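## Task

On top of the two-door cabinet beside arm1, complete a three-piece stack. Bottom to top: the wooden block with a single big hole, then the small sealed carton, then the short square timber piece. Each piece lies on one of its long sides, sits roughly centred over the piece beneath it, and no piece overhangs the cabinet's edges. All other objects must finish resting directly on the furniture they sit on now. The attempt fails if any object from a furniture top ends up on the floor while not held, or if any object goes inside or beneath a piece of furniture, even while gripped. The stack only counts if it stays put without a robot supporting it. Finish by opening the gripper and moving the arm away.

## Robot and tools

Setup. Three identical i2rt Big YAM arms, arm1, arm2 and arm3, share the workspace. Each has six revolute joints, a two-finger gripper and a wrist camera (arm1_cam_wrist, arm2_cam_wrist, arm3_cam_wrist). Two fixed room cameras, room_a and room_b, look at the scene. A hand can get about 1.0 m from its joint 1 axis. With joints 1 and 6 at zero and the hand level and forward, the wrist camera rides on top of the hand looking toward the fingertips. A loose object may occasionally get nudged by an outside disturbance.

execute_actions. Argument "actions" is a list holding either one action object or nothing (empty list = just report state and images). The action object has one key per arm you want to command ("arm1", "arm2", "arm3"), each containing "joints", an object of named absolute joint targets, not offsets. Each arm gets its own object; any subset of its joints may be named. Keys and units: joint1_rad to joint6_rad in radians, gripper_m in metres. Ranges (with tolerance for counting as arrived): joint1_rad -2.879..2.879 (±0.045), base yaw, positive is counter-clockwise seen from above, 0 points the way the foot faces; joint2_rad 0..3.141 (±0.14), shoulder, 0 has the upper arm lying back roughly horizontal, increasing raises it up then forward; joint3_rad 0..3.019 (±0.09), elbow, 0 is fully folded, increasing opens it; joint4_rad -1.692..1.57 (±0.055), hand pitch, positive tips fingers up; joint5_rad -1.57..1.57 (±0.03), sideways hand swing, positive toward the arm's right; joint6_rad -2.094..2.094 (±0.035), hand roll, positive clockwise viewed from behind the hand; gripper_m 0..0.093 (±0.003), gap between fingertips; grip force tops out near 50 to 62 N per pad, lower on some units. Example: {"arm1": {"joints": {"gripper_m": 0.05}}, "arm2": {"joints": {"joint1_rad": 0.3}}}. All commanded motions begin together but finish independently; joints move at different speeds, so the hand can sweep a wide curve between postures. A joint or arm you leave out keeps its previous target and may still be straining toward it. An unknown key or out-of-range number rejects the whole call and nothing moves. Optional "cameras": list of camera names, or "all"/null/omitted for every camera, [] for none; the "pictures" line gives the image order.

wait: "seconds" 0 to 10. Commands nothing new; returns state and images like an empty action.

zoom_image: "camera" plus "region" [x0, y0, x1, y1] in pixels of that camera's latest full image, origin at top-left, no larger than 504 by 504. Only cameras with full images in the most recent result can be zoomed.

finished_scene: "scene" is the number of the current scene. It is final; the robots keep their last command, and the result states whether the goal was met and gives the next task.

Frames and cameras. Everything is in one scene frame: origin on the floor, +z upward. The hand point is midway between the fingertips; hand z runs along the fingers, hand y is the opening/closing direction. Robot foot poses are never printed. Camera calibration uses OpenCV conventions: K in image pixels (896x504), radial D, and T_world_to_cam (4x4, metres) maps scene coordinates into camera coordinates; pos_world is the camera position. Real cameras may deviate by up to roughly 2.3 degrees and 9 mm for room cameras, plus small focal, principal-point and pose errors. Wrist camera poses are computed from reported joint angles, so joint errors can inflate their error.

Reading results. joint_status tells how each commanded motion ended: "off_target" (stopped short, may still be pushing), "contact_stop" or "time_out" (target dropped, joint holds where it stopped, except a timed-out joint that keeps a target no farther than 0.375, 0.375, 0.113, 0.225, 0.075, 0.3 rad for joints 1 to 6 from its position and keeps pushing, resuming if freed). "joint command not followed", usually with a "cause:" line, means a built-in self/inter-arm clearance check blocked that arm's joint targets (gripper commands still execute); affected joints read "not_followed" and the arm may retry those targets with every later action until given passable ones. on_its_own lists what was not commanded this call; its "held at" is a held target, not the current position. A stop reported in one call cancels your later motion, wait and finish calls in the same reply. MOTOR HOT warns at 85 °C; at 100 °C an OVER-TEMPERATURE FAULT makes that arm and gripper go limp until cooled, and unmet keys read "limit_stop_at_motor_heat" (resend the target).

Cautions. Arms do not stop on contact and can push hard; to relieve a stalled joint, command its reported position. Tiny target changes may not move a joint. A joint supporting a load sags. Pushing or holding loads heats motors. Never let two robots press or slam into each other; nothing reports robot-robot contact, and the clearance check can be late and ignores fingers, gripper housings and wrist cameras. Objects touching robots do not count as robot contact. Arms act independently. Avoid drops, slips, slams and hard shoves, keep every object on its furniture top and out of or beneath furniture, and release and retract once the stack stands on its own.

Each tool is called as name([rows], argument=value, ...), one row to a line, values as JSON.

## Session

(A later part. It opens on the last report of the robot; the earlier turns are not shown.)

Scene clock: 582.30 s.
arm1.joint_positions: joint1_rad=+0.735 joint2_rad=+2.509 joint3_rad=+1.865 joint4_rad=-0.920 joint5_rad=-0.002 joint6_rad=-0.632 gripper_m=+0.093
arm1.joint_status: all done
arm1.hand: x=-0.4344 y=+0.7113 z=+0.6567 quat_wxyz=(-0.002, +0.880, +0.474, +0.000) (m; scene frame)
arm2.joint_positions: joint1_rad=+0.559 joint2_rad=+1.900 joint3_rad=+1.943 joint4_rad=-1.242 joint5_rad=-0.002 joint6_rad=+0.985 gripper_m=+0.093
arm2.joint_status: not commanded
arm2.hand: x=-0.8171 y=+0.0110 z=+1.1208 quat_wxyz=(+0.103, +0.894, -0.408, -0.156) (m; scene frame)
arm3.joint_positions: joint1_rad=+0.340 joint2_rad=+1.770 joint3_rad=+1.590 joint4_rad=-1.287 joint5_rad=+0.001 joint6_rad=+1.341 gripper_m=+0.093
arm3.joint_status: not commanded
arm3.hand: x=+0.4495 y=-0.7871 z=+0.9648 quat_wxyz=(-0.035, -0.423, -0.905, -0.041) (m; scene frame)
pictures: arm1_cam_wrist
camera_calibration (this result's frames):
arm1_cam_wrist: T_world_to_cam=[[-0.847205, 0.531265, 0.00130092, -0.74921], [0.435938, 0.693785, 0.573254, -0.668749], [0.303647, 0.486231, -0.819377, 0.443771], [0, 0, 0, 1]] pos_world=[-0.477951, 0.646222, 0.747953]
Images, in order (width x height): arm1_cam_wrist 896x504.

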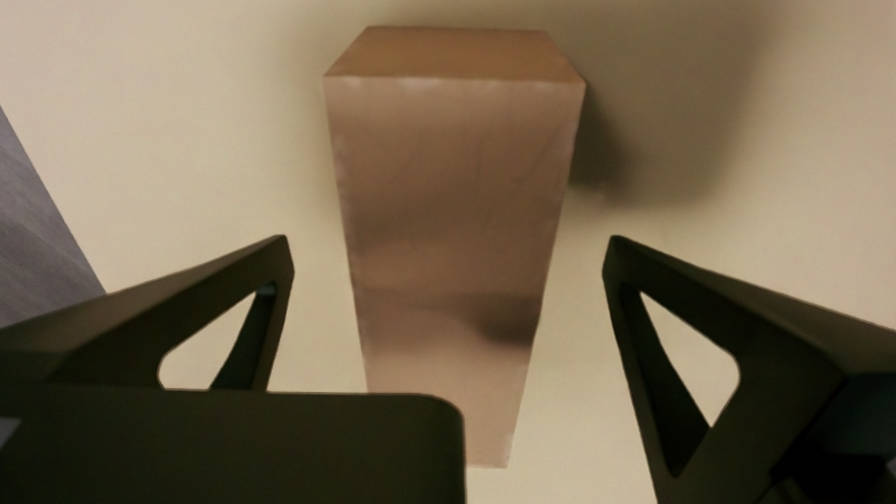

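zoom_image(camera="arm1_cam_wrist", region=[300, 10, 620, 250])

zoom_image(camera="arm1_cam_wrist", region=[330, 330, 600, 504])

execute_actions([
  {"arm1": {"joints": {"gripper_m": 0.035}}},
], cameras=["arm1_cam_wrist"])

Region (300, 10, 620, 250) of arm1_cam_wrist's 896x504 image, scaled by 1.575, with more detail than that image has; it fills the top 378 rows of this view, and the rest is white.

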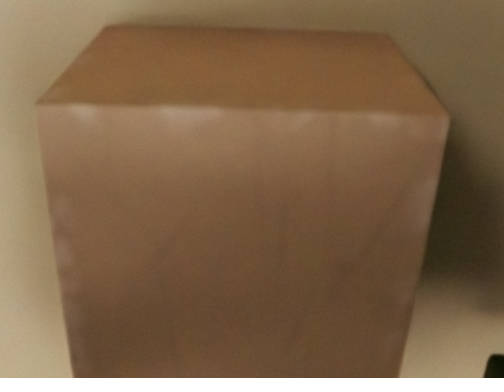

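Region (330, 330, 600, 504) of arm1_cam_wrist's 896x504 image, scaled by 1.867, with more detail than that image has; it fills the top 325 rows of this view, and the rest is white.

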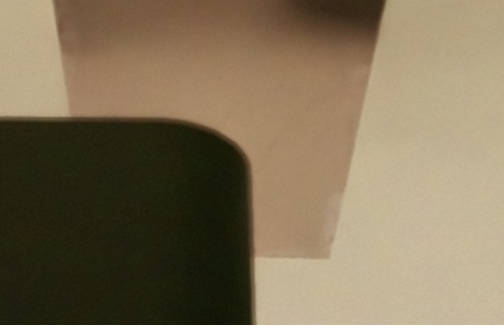

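Scene clock: 628.10 s.
arm1.joint_positions: joint1_rad=+0.735 joint2_rad=+2.509 joint3_rad=+1.865 joint4_rad=-0.920 joint5_rad=-0.002 joint6_rad=-0.633 gripper_m=+0.046
arm1.joint_status: gripper_m off_target (ended at +0.046, target +0.035)
arm1.hand: x=-0.4345 y=+0.7113 z=+0.6567 quat_wxyz=(-0.002, +0.880, +0.474, +0.000) (m; scene frame)
arm2.joint_positions: joint1_rad=+0.559 joint2_rad=+1.900 joint3_rad=+1.943 joint4_rad=-1.242 joint5_rad=-0.002 joint6_rad=+0.985 gripper_m=+0.093
arm2.joint_status: not commanded
arm2.hand: x=-0.8171 y=+0.0110 z=+1.1208 quat_wxyz=(+0.103, +0.894, -0.408, -0.156) (m; scene frame)
arm3.joint_positions: joint1_rad=+0.340 joint2_rad=+1.770 joint3_rad=+1.590 joint4_rad=-1.287 joint5_rad=+0.001 joint6_rad=+1.341 gripper_m=+0.093
arm3.joint_status: not commanded
arm3.hand: x=+0.4495 y=-0.7871 z=+0.9648 quat_wxyz=(-0.035, -0.423, -0.905, -0.041) (m; scene frame)
pictures: arm1_cam_wrist
camera_calibration (this result's frames):
arm1_cam_wrist: T_world_to_cam=[[-0.847408, 0.53094, 0.00153283, -0.749277], [0.435877, 0.694028, 0.573007, -0.668726], [0.303168, 0.486239, -0.819549, 0.443713], [0, 0, 0, 1]] pos_world=[-0.477981, 0.646185, 0.747977]
Images, in order (width x height): arm1_cam_wrist 896x504.

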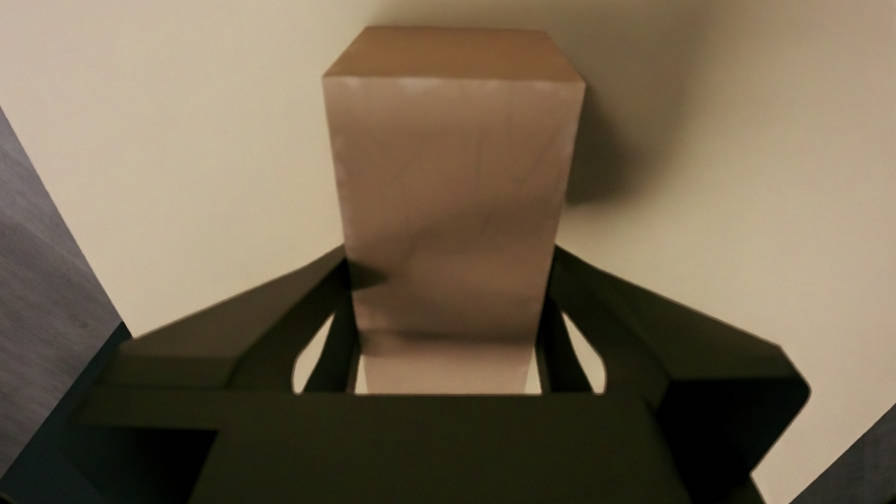

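execute_actions([
  {"arm1": {"joints": {"joint2_rad": 1.94, "joint4_rad": -1.5}}},
], cameras=[])

execute_actions([
  {"arm1": {"joints": {"joint1_rad": -1.995, "joint2_rad": 1.80, "joint3_rad": 1.765, "joint4_rad": -1.535, "joint6_rad": -1.826}}},
], cameras=["arm1_cam_wrist", "room_a", "room_b"])

Scene clock: 689.97 s.
arm1.joint_positions: joint1_rad=+0.735 joint2_rad=+1.951 joint3_rad=+1.871 joint4_rad=-1.485 joint5_rad=-0.002 joint6_rad=-0.633 gripper_m=+0.046
arm1.joint_status: all done
arm1.hand: x=-0.3732 y=+0.7322 z=+1.0133 quat_wxyz=(-0.002, +0.880, +0.474, +0.000) (m; scene frame)
arm2.joint_positions: joint1_rad=+0.559 joint2_rad=+1.900 joint3_rad=+1.943 joint4_rad=-1.242 joint5_rad=-0.002 joint6_rad=+0.985 gripper_m=+0.093
arm2.joint_status: not commanded
arm2.hand: x=-0.8171 y=+0.0110 z=+1.1208 quat_wxyz=(+0.103, +0.894, -0.408, -0.156) (m; scene frame)
arm3.joint_positions: joint1_rad=+0.340 joint2_rad=+1.770 joint3_rad=+1.590 joint4_rad=-1.287 joint5_rad=+0.001 joint6_rad=+1.341 gripper_m=+0.093
arm3.joint_status: not commanded
arm3.hand: x=+0.4495 y=-0.7871 z=+0.9648 quat_wxyz=(-0.035, -0.423, -0.905, -0.041) (m; scene frame)
pictures: none
No camera images: the call's "cameras" was empty. Leave "cameras" out to get every camera's image.

Scene clock: 692.57 s.
arm1.joint_positions: joint1_rad=-2.003 joint2_rad=+1.839 joint3_rad=+1.756 joint4_rad=-1.521 joint5_rad=+0.001 joint6_rad=-1.811 gripper_m=+0.046
arm1.joint_status: all done
arm1.hand: x=+0.6032 y=+1.3290 z=+1.0394 quat_wxyz=(+0.011, +0.959, -0.281, -0.007) (m; scene frame)
arm2.joint_positions: joint1_rad=+0.559 joint2_rad=+1.900 joint3_rad=+1.943 joint4_rad=-1.242 joint5_rad=-0.002 joint6_rad=+0.985 gripper_m=+0.093
arm2.joint_status: not commanded
arm2.hand: x=-0.8171 y=+0.0110 z=+1.1208 quat_wxyz=(+0.103, +0.894, -0.408, -0.156) (m; scene frame)
arm3.joint_positions: joint1_rad=+0.340 joint2_rad=+1.770 joint3_rad=+1.590 joint4_rad=-1.287 joint5_rad=+0.001 joint6_rad=+1.341 gripper_m=+0.093
arm3.joint_status: not commanded
arm3.hand: x=+0.4495 y=-0.7871 z=+0.9648 quat_wxyz=(-0.035, -0.423, -0.905, -0.041) (m; scene frame)
pictures: arm1_cam_wrist, room_a, room_b
camera_calibration (this result's frames):
arm1_cam_wrist: T_world_to_cam=[[0.520971, 0.853136, -0.0273541, -1.42203], [0.712121, -0.416745, 0.564985, -0.451095], [0.470609, -0.31382, -0.824648, 1.10996], [0, 0, 0, 1]] pos_world=[0.539714, 1.37353, 1.13129]
Images, in order (width x height): arm1_cam_wrist 896x504, room_a 896x504, room_b 896x504.

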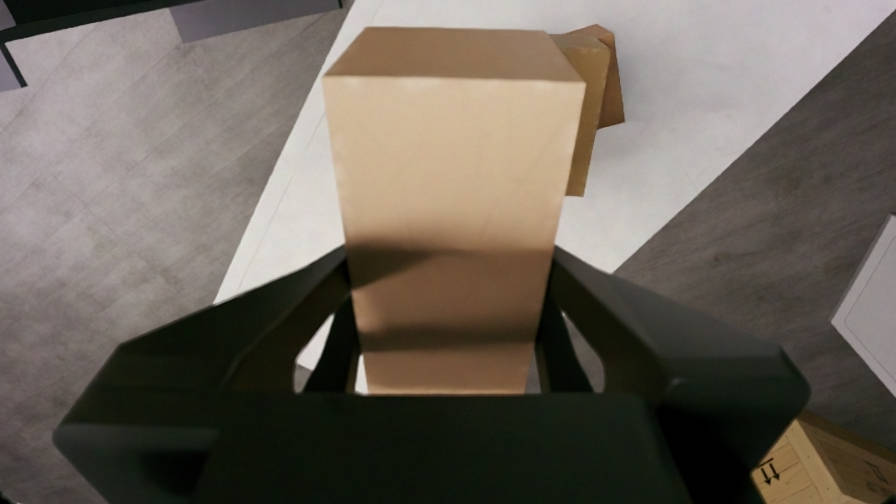

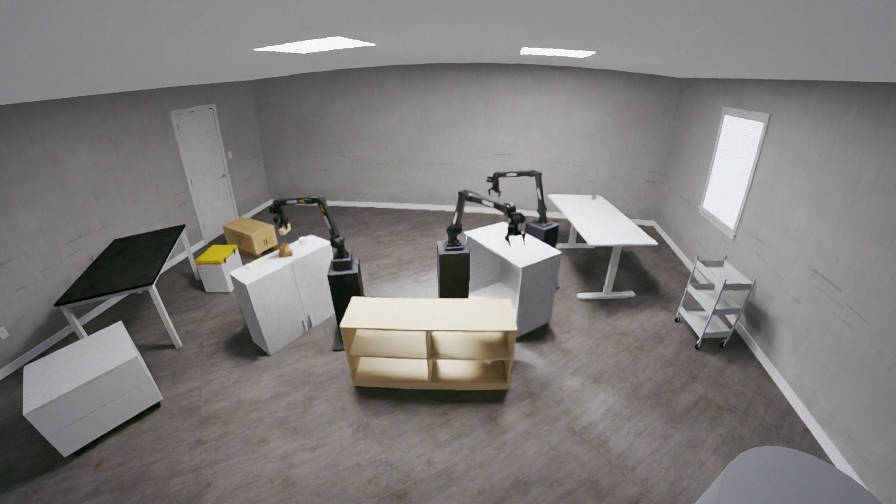

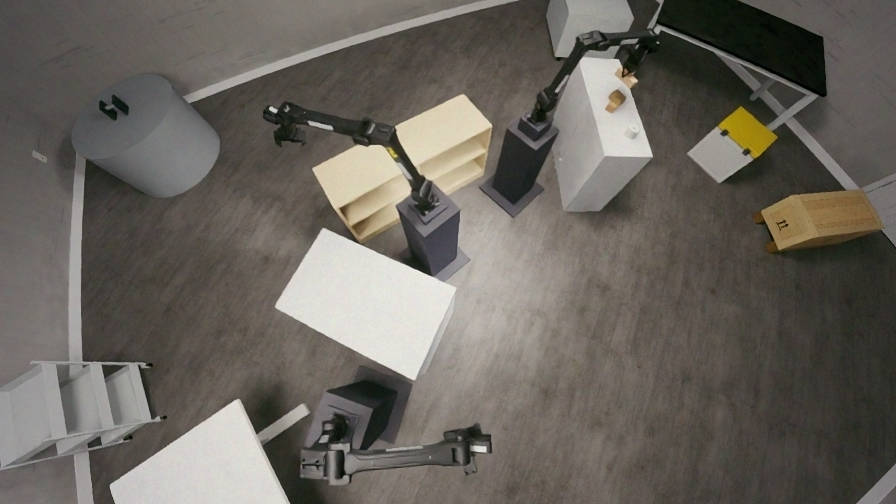

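execute_actions(actions=[], cameras=["arm1_cam_wrist","room_a"])

Scene clock: 713.13 s.
arm1.joint_positions: joint1_rad=-2.003 joint2_rad=+1.839 joint3_rad=+1.756 joint4_rad=-1.521 joint5_rad=+0.001 joint6_rad=-1.811 gripper_m=+0.046
arm1.joint_status: all done
arm1.hand: x=+0.6032 y=+1.3290 z=+1.0394 quat_wxyz=(+0.011, +0.959, -0.281, -0.007) (m; scene frame)
arm2.joint_positions: joint1_rad=+0.559 joint2_rad=+1.900 joint3_rad=+1.943 joint4_rad=-1.242 joint5_rad=-0.002 joint6_rad=+0.985 gripper_m=+0.093
arm2.joint_status: not commanded
arm2.hand: x=-0.8171 y=+0.0110 z=+1.1208 quat_wxyz=(+0.103, +0.894, -0.408, -0.156) (m; scene frame)
arm3.joint_positions: joint1_rad=+0.340 joint2_rad=+1.770 joint3_rad=+1.590 joint4_rad=-1.287 joint5_rad=+0.001 joint6_rad=+1.341 gripper_m=+0.093
arm3.joint_status: not commanded
arm3.hand: x=+0.4495 y=-0.7871 z=+0.9648 quat_wxyz=(-0.035, -0.423, -0.905, -0.041) (m; scene frame)
pictures: arm1_cam_wrist, room_a
camera_calibration (this result's frames):
arm1_cam_wrist: T_world_to_cam=[[0.520971, 0.853136, -0.0273541, -1.42203], [0.712121, -0.416745, 0.564985, -0.451095], [0.470609, -0.31382, -0.824648, 1.10996], [0, 0, 0, 1]] pos_world=[0.539714, 1.37353, 1.13129]
Images, in order (width x height): arm1_cam_wrist 896x504, room_a 896x504.

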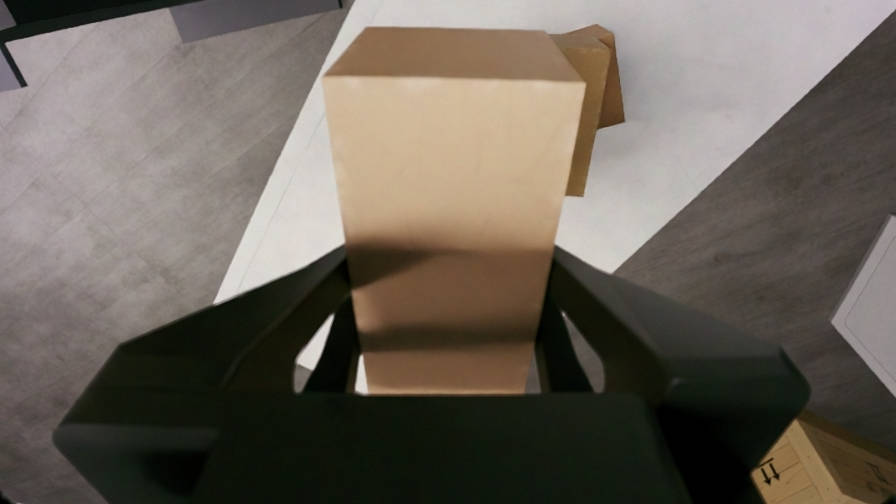

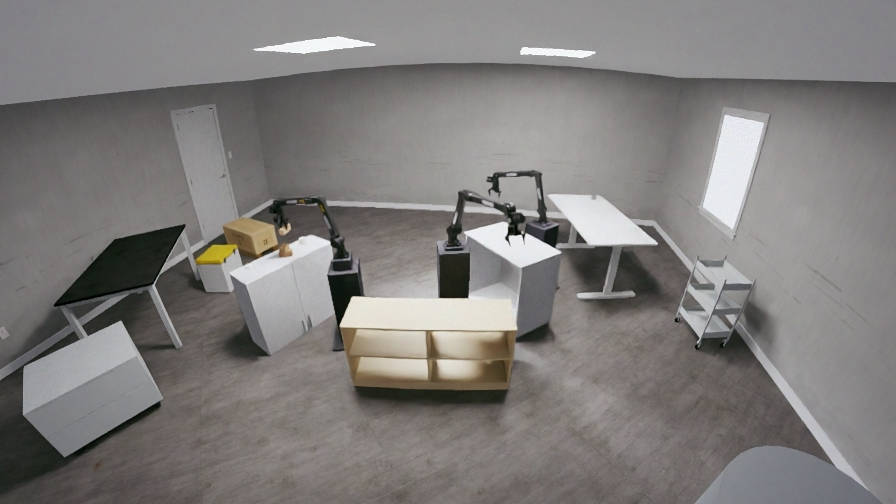

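execute_actions([
  {"arm1":{"joints":{"joint2_rad":1.995,"joint4_rad":-1.31}}},
], cameras=["arm1_cam_wrist","room_a"])

Scene clock: 717.53 s.
arm1.joint_positions: joint1_rad=-2.003 joint2_rad=+2.027 joint3_rad=+1.745 joint4_rad=-1.324 joint5_rad=+0.001 joint6_rad=-1.812 gripper_m=+0.046
arm1.joint_status: all done
arm1.hand: x=+0.6382 y=+1.3626 z=+0.9284 quat_wxyz=(+0.012, +0.960, -0.281, -0.008) (m; scene frame)
arm2.joint_positions: joint1_rad=+0.559 joint2_rad=+1.900 joint3_rad=+1.943 joint4_rad=-1.242 joint5_rad=-0.002 joint6_rad=+0.985 gripper_m=+0.093
arm2.joint_status: not commanded
arm2.hand: x=-0.8171 y=+0.0110 z=+1.1208 quat_wxyz=(+0.103, +0.894, -0.408, -0.156) (m; scene frame)
arm3.joint_positions: joint1_rad=+0.340 joint2_rad=+1.770 joint3_rad=+1.590 joint4_rad=-1.287 joint5_rad=+0.001 joint6_rad=+1.341 gripper_m=+0.093
arm3.joint_status: not commanded
arm3.hand: x=+0.4495 y=-0.7871 z=+0.9648 quat_wxyz=(-0.035, -0.423, -0.905, -0.041) (m; scene frame)
pictures: arm1_cam_wrist, room_a
camera_calibration (this result's frames):
arm1_cam_wrist: T_world_to_cam=[[0.52062, 0.853314, -0.0284554, -1.47104], [0.712754, -0.41603, 0.564713, -0.40042], [0.47004, -0.314283, -0.824796, 1.01364], [0, 0, 0, 1]] pos_world=[0.574802, 1.40725, 1.02031]
Images, in order (width x height): arm1_cam_wrist 896x504, room_a 896x504.

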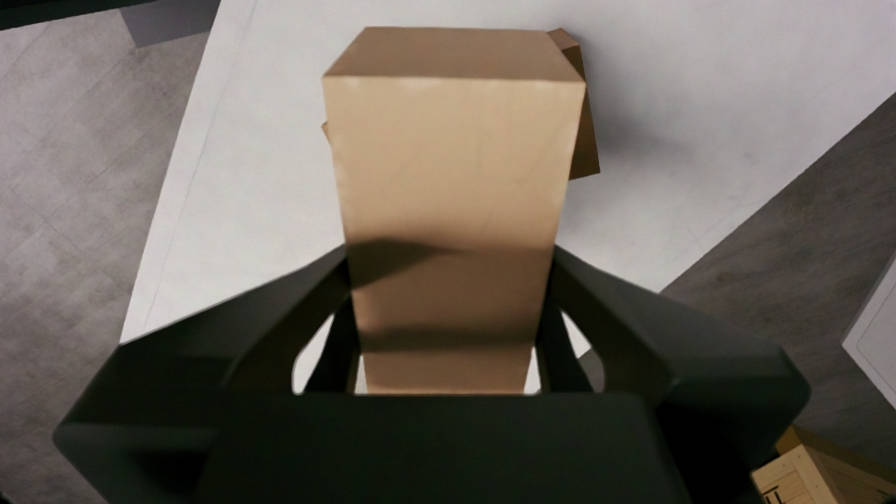

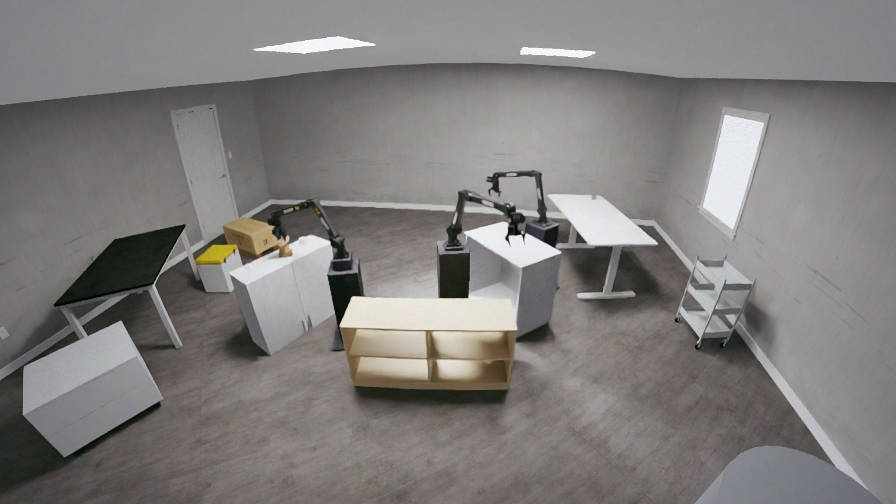

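zoom_image(camera="arm1_cam_wrist", region=[200, 0, 700, 300])

zoom_image(camera="room_a", region=[230, 190, 370, 290])

Region (200, 0, 700, 300) of arm1_cam_wrist's 896x504 image, scaled by 1.008, with more detail than that image has; it fills the top 302 rows of this view, and the rest is white.

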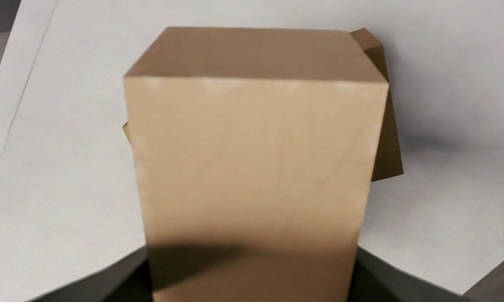

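Region (230, 190, 370, 290) of room_a's 896x504 image, scaled by 3.600, with more detail than that image has; it fills the top 360 rows of this view, and the rest is white.

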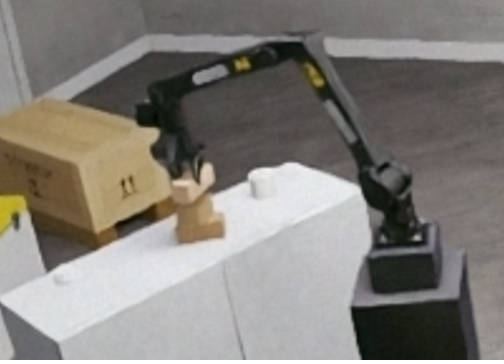

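execute_actions([
  {"arm1":{"joints":{"joint3_rad":1.77,"joint4_rad":-1.272}}},
], cameras=["arm1_cam_wrist"])

Scene clock: 782.43 s.
arm1.joint_positions: joint1_rad=-2.003 joint2_rad=+2.027 joint3_rad=+1.745 joint4_rad=-1.289 joint5_rad=+0.001 joint6_rad=-1.812 gripper_m=+0.046
arm1.joint_status: all done
arm1.hand: x=+0.6444 y=+1.3685 z=+0.9283 quat_wxyz=(-0.003, +0.960, -0.281, +0.001) (m; scene frame)
arm2.joint_positions: joint1_rad=+0.559 joint2_rad=+1.900 joint3_rad=+1.943 joint4_rad=-1.242 joint5_rad=-0.002 joint6_rad=+0.985 gripper_m=+0.093
arm2.joint_status: not commanded
arm2.hand: x=-0.8171 y=+0.0110 z=+1.1208 quat_wxyz=(+0.103, +0.894, -0.408, -0.156) (m; scene frame)
arm3.joint_positions: joint1_rad=+0.340 joint2_rad=+1.770 joint3_rad=+1.590 joint4_rad=-1.287 joint5_rad=+0.001 joint6_rad=+1.341 gripper_m=+0.093
arm3.joint_status: not commanded
arm3.hand: x=+0.4495 y=-0.7871 z=+0.9648 quat_wxyz=(-0.035, -0.423, -0.905, -0.041) (m; scene frame)
pictures: arm1_cam_wrist
camera_calibration (this result's frames):
arm1_cam_wrist: T_world_to_cam=[[0.520995, 0.853545, 0.00505734, -1.51095], [0.698398, -0.429687, 0.572371, -0.381501], [0.490717, -0.294671, -0.819979, 0.967864], [0, 0, 0, 1]] pos_world=[0.578689, 1.41094, 1.01963]
Images, in order (width x height): arm1_cam_wrist 896x504.

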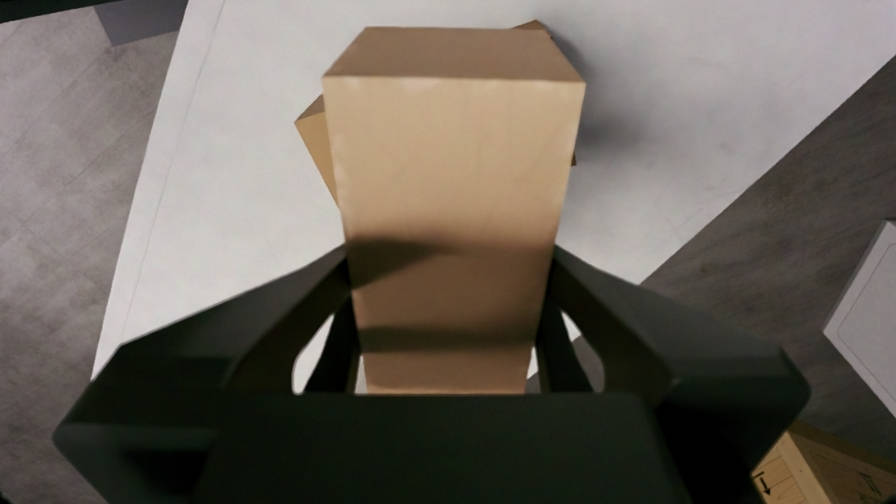

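execute_actions([
  {"arm1":{"joints":{"joint2_rad":2.048,"joint4_rad":-1.258}}},
], cameras=["arm1_cam_wrist","room_a"])

Scene clock: 792.30 s.
arm1.joint_positions: joint1_rad=-2.003 joint2_rad=+2.035 joint3_rad=+1.745 joint4_rad=-1.275 joint5_rad=+0.001 joint6_rad=-1.812 gripper_m=+0.046
arm1.joint_status: all done
arm1.hand: x=+0.6466 y=+1.3706 z=+0.9233 quat_wxyz=(-0.006, +0.960, -0.281, +0.002) (m; scene frame)
arm2.joint_positions: joint1_rad=+0.559 joint2_rad=+1.900 joint3_rad=+1.943 joint4_rad=-1.242 joint5_rad=-0.002 joint6_rad=+0.985 gripper_m=+0.093
arm2.joint_status: not commanded
arm2.hand: x=-0.8171 y=+0.0110 z=+1.1208 quat_wxyz=(+0.103, +0.894, -0.408, -0.156) (m; scene frame)
arm3.joint_positions: joint1_rad=+0.340 joint2_rad=+1.770 joint3_rad=+1.590 joint4_rad=-1.287 joint5_rad=+0.001 joint6_rad=+1.341 gripper_m=+0.093
arm3.joint_status: not commanded
arm3.hand: x=+0.4495 y=-0.7871 z=+0.9648 quat_wxyz=(-0.035, -0.423, -0.905, -0.041) (m; scene frame)
pictures: arm1_cam_wrist, room_a
camera_calibration (this result's frames):
arm1_cam_wrist: T_world_to_cam=[[0.520978, 0.853509, 0.0102137, -1.51856], [0.696173, -0.431804, 0.573488, -0.375972], [0.493887, -0.291664, -0.81915, 0.956391], [0, 0, 0, 1]] pos_world=[0.580529, 1.4127, 1.01455]
Images, in order (width x height): arm1_cam_wrist 896x504, room_a 896x504.

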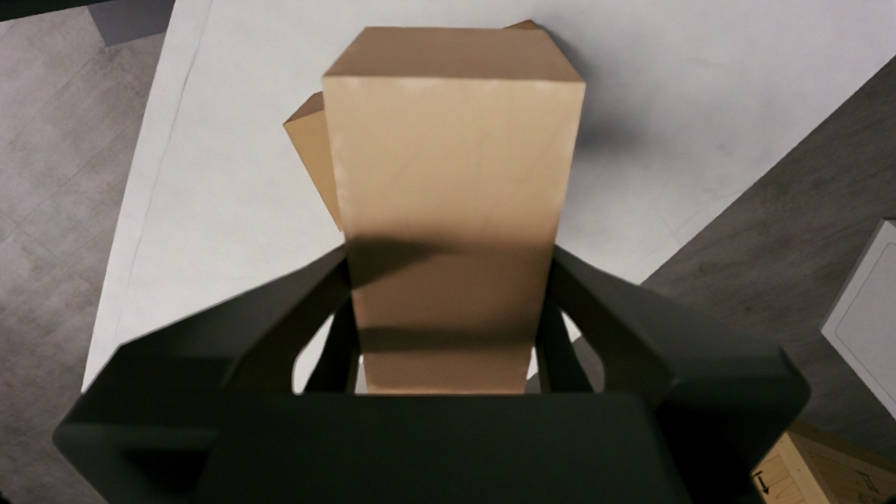

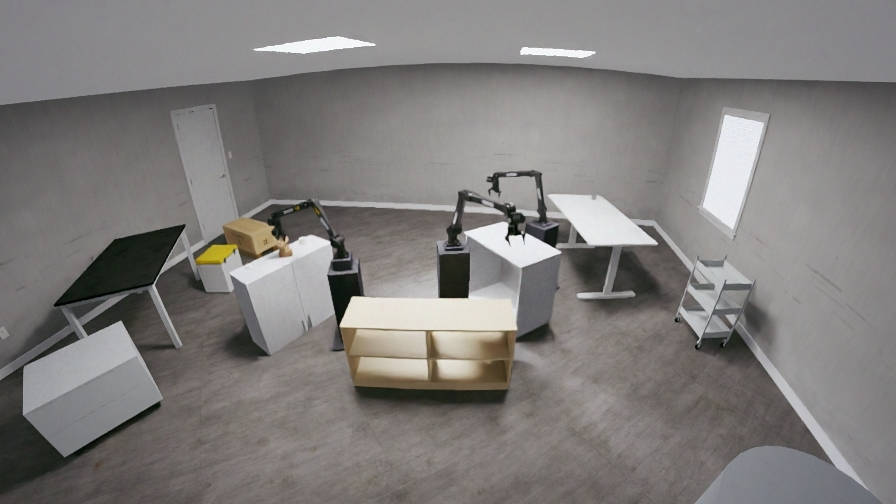

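zoom_image(camera="arm1_cam_wrist", region=[200, 0, 700, 300])

zoom_image(camera="room_a", region=[250, 200, 330, 270])

Region (200, 0, 700, 300) of arm1_cam_wrist's 896x504 image, scaled by 1.008, with more detail than that image has; it fills the top 302 rows of this view, and the rest is white.

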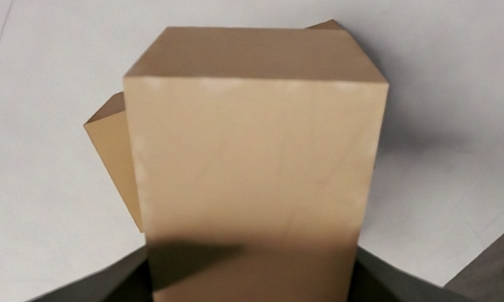

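Region (250, 200, 330, 270) of room_a's 896x504 image, scaled by 6.300, with more detail than that image has; it fills the top 441 rows of this view, and the rest is white.

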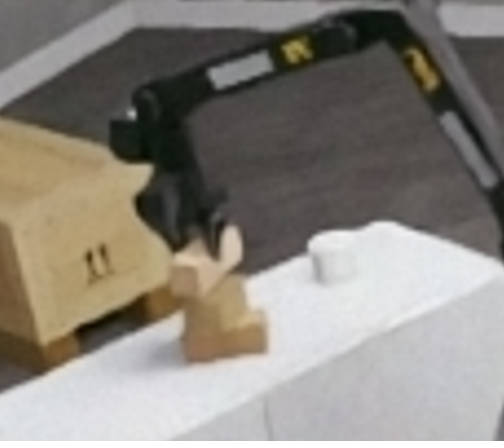

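zoom_image(camera="arm1_cam_wrist", region=[260, 60, 400, 250])

zoom_image(camera="arm1_cam_wrist", region=[480, 0, 640, 200])

Region (260, 60, 400, 250) of arm1_cam_wrist's 896x504 image, scaled by 2.653, with more detail than that image has; it fills the left 371 columns of this view, and the rest is white.

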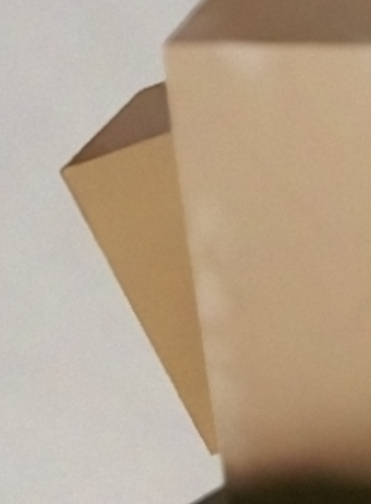

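Region (480, 0, 640, 200) of arm1_cam_wrist's 896x504 image, scaled by 2.520, with more detail than that image has; it fills the left 403 columns of this view, and the rest is white.

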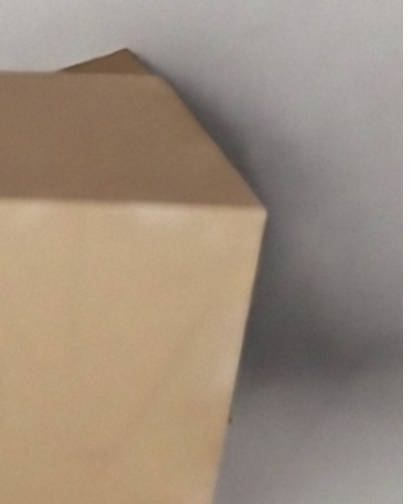

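execute_actions([
  {"arm1":{"joints":{"joint1_rad":-1.975,"joint2_rad":1.99,"joint3_rad":1.722,"joint4_rad":-1.262}}},
], cameras=["arm1_cam_wrist"])

Scene clock: 913.03 s.
arm1.joint_positions: joint1_rad=-1.980 joint2_rad=+2.035 joint3_rad=+1.715 joint4_rad=-1.275 joint5_rad=+0.001 joint6_rad=-1.812 gripper_m=+0.046
arm1.joint_status: all done
arm1.hand: x=+0.6290 y=+1.3734 z=+0.9126 quat_wxyz=(+0.007, +0.963, -0.270, -0.005) (m; scene frame)
arm2.joint_positions: joint1_rad=+0.559 joint2_rad=+1.900 joint3_rad=+1.943 joint4_rad=-1.242 joint5_rad=-0.002 joint6_rad=+0.985 gripper_m=+0.093
arm2.joint_status: not commanded
arm2.hand: x=-0.8171 y=+0.0110 z=+1.1208 quat_wxyz=(+0.103, +0.894, -0.408, -0.156) (m; scene frame)
arm3.joint_positions: joint1_rad=+0.340 joint2_rad=+1.770 joint3_rad=+1.590 joint4_rad=-1.287 joint5_rad=+0.001 joint6_rad=+1.341 gripper_m=+0.093
arm3.joint_status: not commanded
arm3.hand: x=+0.4495 y=-0.7871 z=+0.9648 quat_wxyz=(-0.035, -0.423, -0.905, -0.041) (m; scene frame)
pictures: arm1_cam_wrist
camera_calibration (this result's frames):
arm1_cam_wrist: T_world_to_cam=[[0.500829, 0.865357, -0.0181236, -1.48943], [0.71786, -0.403584, 0.567271, -0.403054], [0.483577, -0.297116, -0.823332, 0.974937], [0, 0, 0, 1]] pos_world=[0.563827, 1.41589, 1.00434]
Images, in order (width x height): arm1_cam_wrist 896x504.

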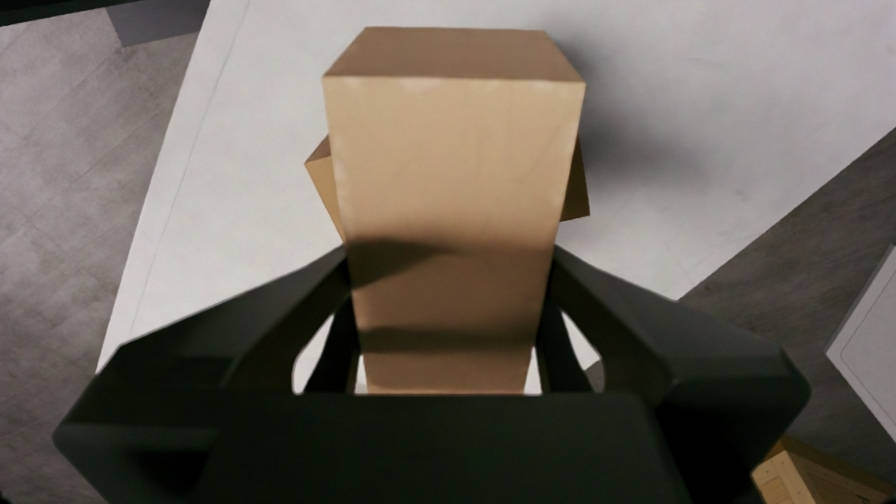

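execute_actions([
  {"arm1":{"joints":{"joint3_rad":1.706,"joint4_rad":-1.245}}},
], cameras=["arm1_cam_wrist","room_a"])

Scene clock: 930.10 s.
arm1.joint_positions: joint1_rad=-1.980 joint2_rad=+2.033 joint3_rad=+1.707 joint4_rad=-1.262 joint5_rad=+0.001 joint6_rad=-1.812 gripper_m=+0.046
arm1.joint_status: all done
arm1.hand: x=+0.6291 y=+1.3736 z=+0.9103 quat_wxyz=(+0.004, +0.963, -0.270, -0.003) (m; scene frame)
arm2.joint_positions: joint1_rad=+0.559 joint2_rad=+1.900 joint3_rad=+1.943 joint4_rad=-1.242 joint5_rad=-0.002 joint6_rad=+0.985 gripper_m=+0.093
arm2.joint_status: not commanded
arm2.hand: x=-0.8171 y=+0.0110 z=+1.1208 quat_wxyz=(+0.103, +0.894, -0.408, -0.156) (m; scene frame)
arm3.joint_positions: joint1_rad=+0.340 joint2_rad=+1.770 joint3_rad=+1.590 joint4_rad=-1.287 joint5_rad=+0.001 joint6_rad=+1.341 gripper_m=+0.093
arm3.joint_status: not commanded
arm3.hand: x=+0.4495 y=-0.7871 z=+0.9648 quat_wxyz=(-0.035, -0.423, -0.905, -0.041) (m; scene frame)
pictures: arm1_cam_wrist, room_a
camera_calibration (this result's frames):
arm1_cam_wrist: T_world_to_cam=[[0.500908, 0.865414, -0.0122312, -1.49512], [0.715396, -0.40604, 0.56863, -0.398092], [0.487134, -0.293582, -0.822502, 0.965173], [0, 0, 0, 1]] pos_world=[0.563545, 1.41562, 1.00194]
Images, in order (width x height): arm1_cam_wrist 896x504, room_a 896x504.

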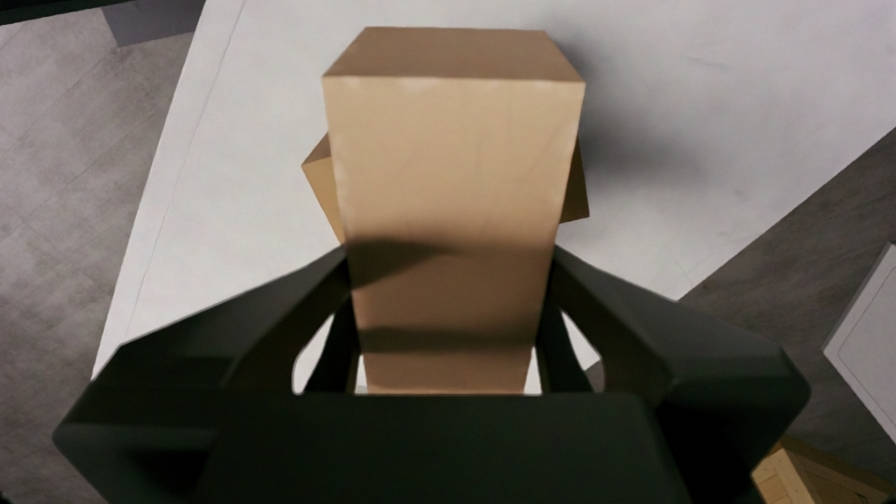

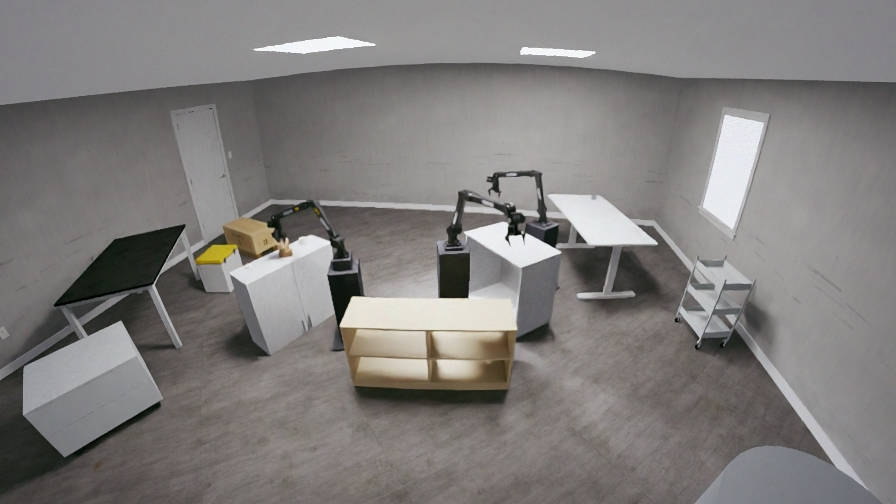

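zoom_image(camera="room_a", region=[260, 215, 310, 265])

Region (260, 215, 310, 265) of room_a's 896x504 image, scaled by 10.080, with more detail than that image has.

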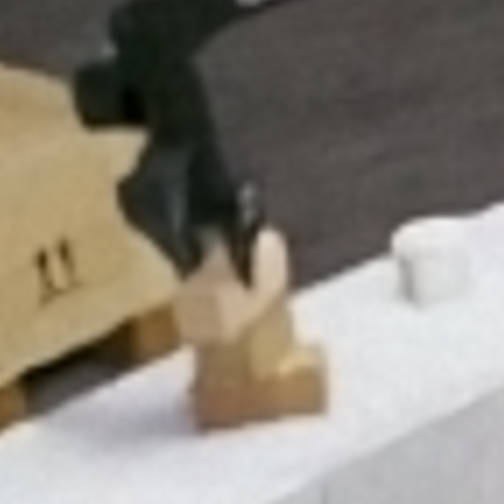

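execute_actions([
  {"arm1":{"joints":{"joint3_rad":1.696}}},
], cameras=["arm1_cam_wrist"])

Scene clock: 937.03 s.
arm1.joint_positions: joint1_rad=-1.980 joint2_rad=+2.030 joint3_rad=+1.700 joint4_rad=-1.258 joint5_rad=+0.001 joint6_rad=-1.813 gripper_m=+0.046
arm1.joint_status: all done
arm1.hand: x=+0.6280 y=+1.3725 z=+0.9096 quat_wxyz=(+0.005, +0.963, -0.270, -0.003) (m; scene frame)
arm2.joint_positions: joint1_rad=+0.559 joint2_rad=+1.900 joint3_rad=+1.943 joint4_rad=-1.242 joint5_rad=-0.002 joint6_rad=+0.985 gripper_m=+0.093
arm2.joint_status: not commanded
arm2.hand: x=-0.8171 y=+0.0110 z=+1.1208 quat_wxyz=(+0.103, +0.894, -0.408, -0.156) (m; scene frame)
arm3.joint_positions: joint1_rad=+0.340 joint2_rad=+1.770 joint3_rad=+1.590 joint4_rad=-1.287 joint5_rad=+0.001 joint6_rad=+1.341 gripper_m=+0.093
arm3.joint_status: not commanded
arm3.hand: x=+0.4495 y=-0.7871 z=+0.9648 quat_wxyz=(-0.035, -0.423, -0.905, -0.041) (m; scene frame)
pictures: arm1_cam_wrist
camera_calibration (this result's frames):
arm1_cam_wrist: T_world_to_cam=[[0.500243, 0.865793, -0.0125961, -1.49345], [0.715863, -0.405344, 0.568539, -0.398533], [0.487132, -0.293425, -0.82256, 0.964656], [0, 0, 0, 1]] pos_world=[0.562471, 1.41453, 1.00126]
Images, in order (width x height): arm1_cam_wrist 896x504.

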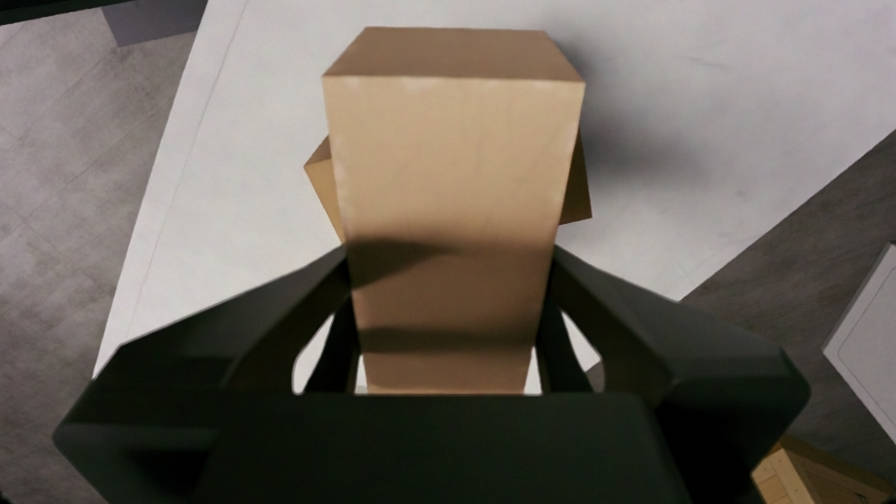

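execute_actions([
  {"arm1":{"joints":{"gripper_m":0.093}}},
], cameras=["arm1_cam_wrist"])

Scene clock: 942.83 s.
arm1.joint_positions: joint1_rad=-1.980 joint2_rad=+2.027 joint3_rad=+1.700 joint4_rad=-1.258 joint5_rad=+0.001 joint6_rad=-1.813 gripper_m=+0.093
arm1.joint_status: all done
arm1.hand: x=+0.6281 y=+1.3726 z=+0.9112 quat_wxyz=(+0.003, +0.963, -0.270, -0.003) (m; scene frame)
arm2.joint_positions: joint1_rad=+0.559 joint2_rad=+1.900 joint3_rad=+1.943 joint4_rad=-1.242 joint5_rad=-0.002 joint6_rad=+0.985 gripper_m=+0.093
arm2.joint_status: not commanded
arm2.hand: x=-0.8171 y=+0.0110 z=+1.1208 quat_wxyz=(+0.103, +0.894, -0.408, -0.156) (m; scene frame)
arm3.joint_positions: joint1_rad=+0.340 joint2_rad=+1.770 joint3_rad=+1.590 joint4_rad=-1.287 joint5_rad=+0.001 joint6_rad=+1.341 gripper_m=+0.093
arm3.joint_status: not commanded
arm3.hand: x=+0.4495 y=-0.7871 z=+0.9648 quat_wxyz=(-0.035, -0.423, -0.905, -0.041) (m; scene frame)
pictures: arm1_cam_wrist
camera_calibration (this result's frames):
arm1_cam_wrist: T_world_to_cam=[[0.500271, 0.865811, -0.0100186, -1.49597], [0.714783, -0.40642, 0.569129, -0.397842], [0.488687, -0.29188, -0.822187, 0.962483], [0, 0, 0, 1]] pos_world=[0.562407, 1.41446, 1.00278]
Images, in order (width x height): arm1_cam_wrist 896x504.

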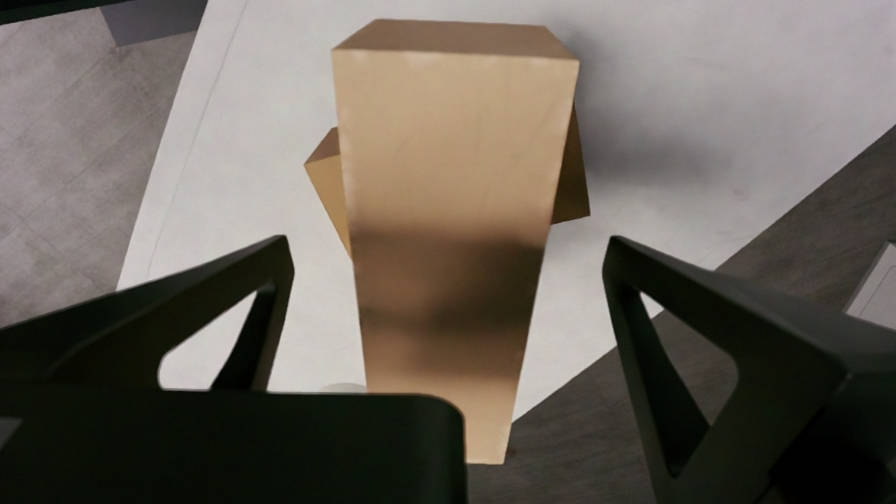

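execute_actions([
  {"arm1":{"joints":{"joint2_rad":1.78,"joint3_rad":1.72,"joint4_rad":-1.5}}},
], cameras=["arm1_cam_wrist","room_a","room_b"])

Scene clock: 948.80 s.
arm1.joint_positions: joint1_rad=-1.980 joint2_rad=+1.762 joint3_rad=+1.700 joint4_rad=-1.486 joint5_rad=+0.001 joint6_rad=-1.813 gripper_m=+0.093
arm1.joint_status: all done
arm1.hand: x=+0.5849 y=+1.3291 z=+1.0588 quat_wxyz=(-0.013, +0.963, -0.270, +0.006) (m; scene frame)
arm2.joint_positions: joint1_rad=+0.559 joint2_rad=+1.900 joint3_rad=+1.943 joint4_rad=-1.242 joint5_rad=-0.002 joint6_rad=+0.985 gripper_m=+0.093
arm2.joint_status: not commanded
arm2.hand: x=-0.8171 y=+0.0110 z=+1.1208 quat_wxyz=(+0.103, +0.894, -0.408, -0.156) (m; scene frame)
arm3.joint_positions: joint1_rad=+0.340 joint2_rad=+1.770 joint3_rad=+1.590 joint4_rad=-1.287 joint5_rad=+0.001 joint6_rad=+1.341 gripper_m=+0.093
arm3.joint_status: not commanded
arm3.hand: x=+0.4495 y=-0.7871 z=+0.9648 quat_wxyz=(-0.035, -0.423, -0.905, -0.041) (m; scene frame)
pictures: arm1_cam_wrist, room_a, room_b
camera_calibration (this result's frames):
arm1_cam_wrist: T_world_to_cam=[[0.500142, 0.865551, 0.0260662, -1.47298], [0.699552, -0.421598, 0.57696, -0.447866], [0.510378, -0.270327, -0.816356, 1.04476], [0, 0, 0, 1]] pos_world=[0.516779, 1.36855, 1.1497]
Images, in order (width x height): arm1_cam_wrist 896x504, room_a 896x504, room_b 896x504.

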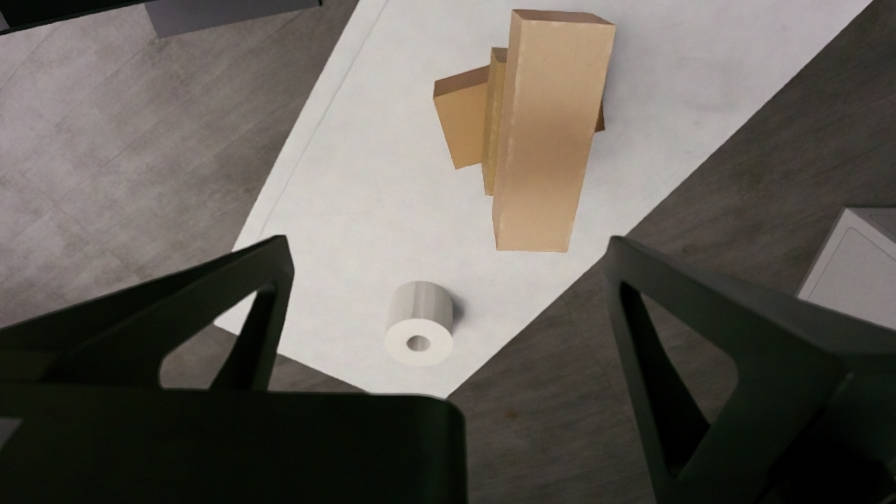

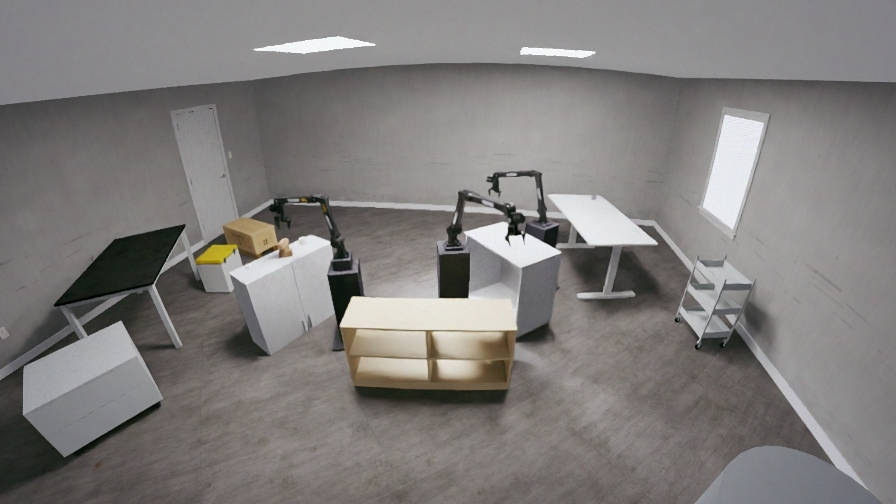

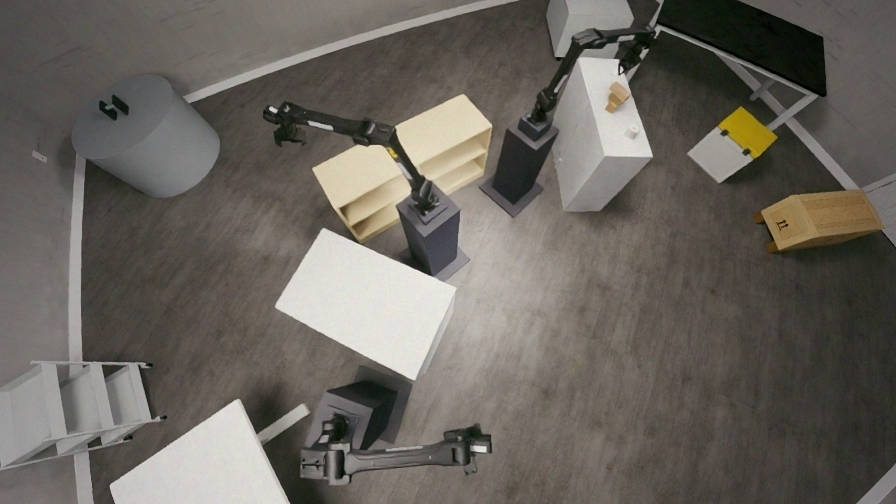

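zoom_image(camera="arm1_cam_wrist", region=[400, 0, 660, 270])

Region (400, 0, 660, 270) of arm1_cam_wrist's 896x504 image, scaled by 1.867, with more detail than that image has; it fills the left 485 columns of this view, and the rest is white.

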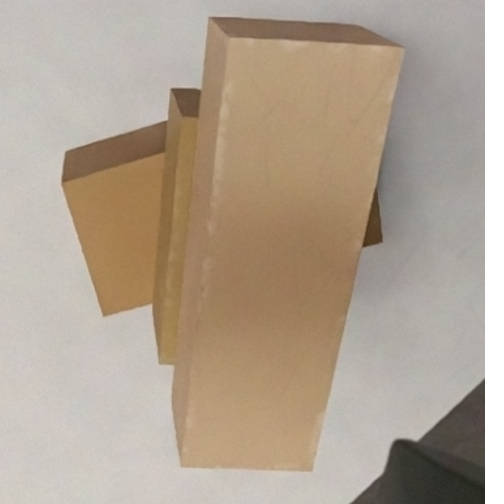

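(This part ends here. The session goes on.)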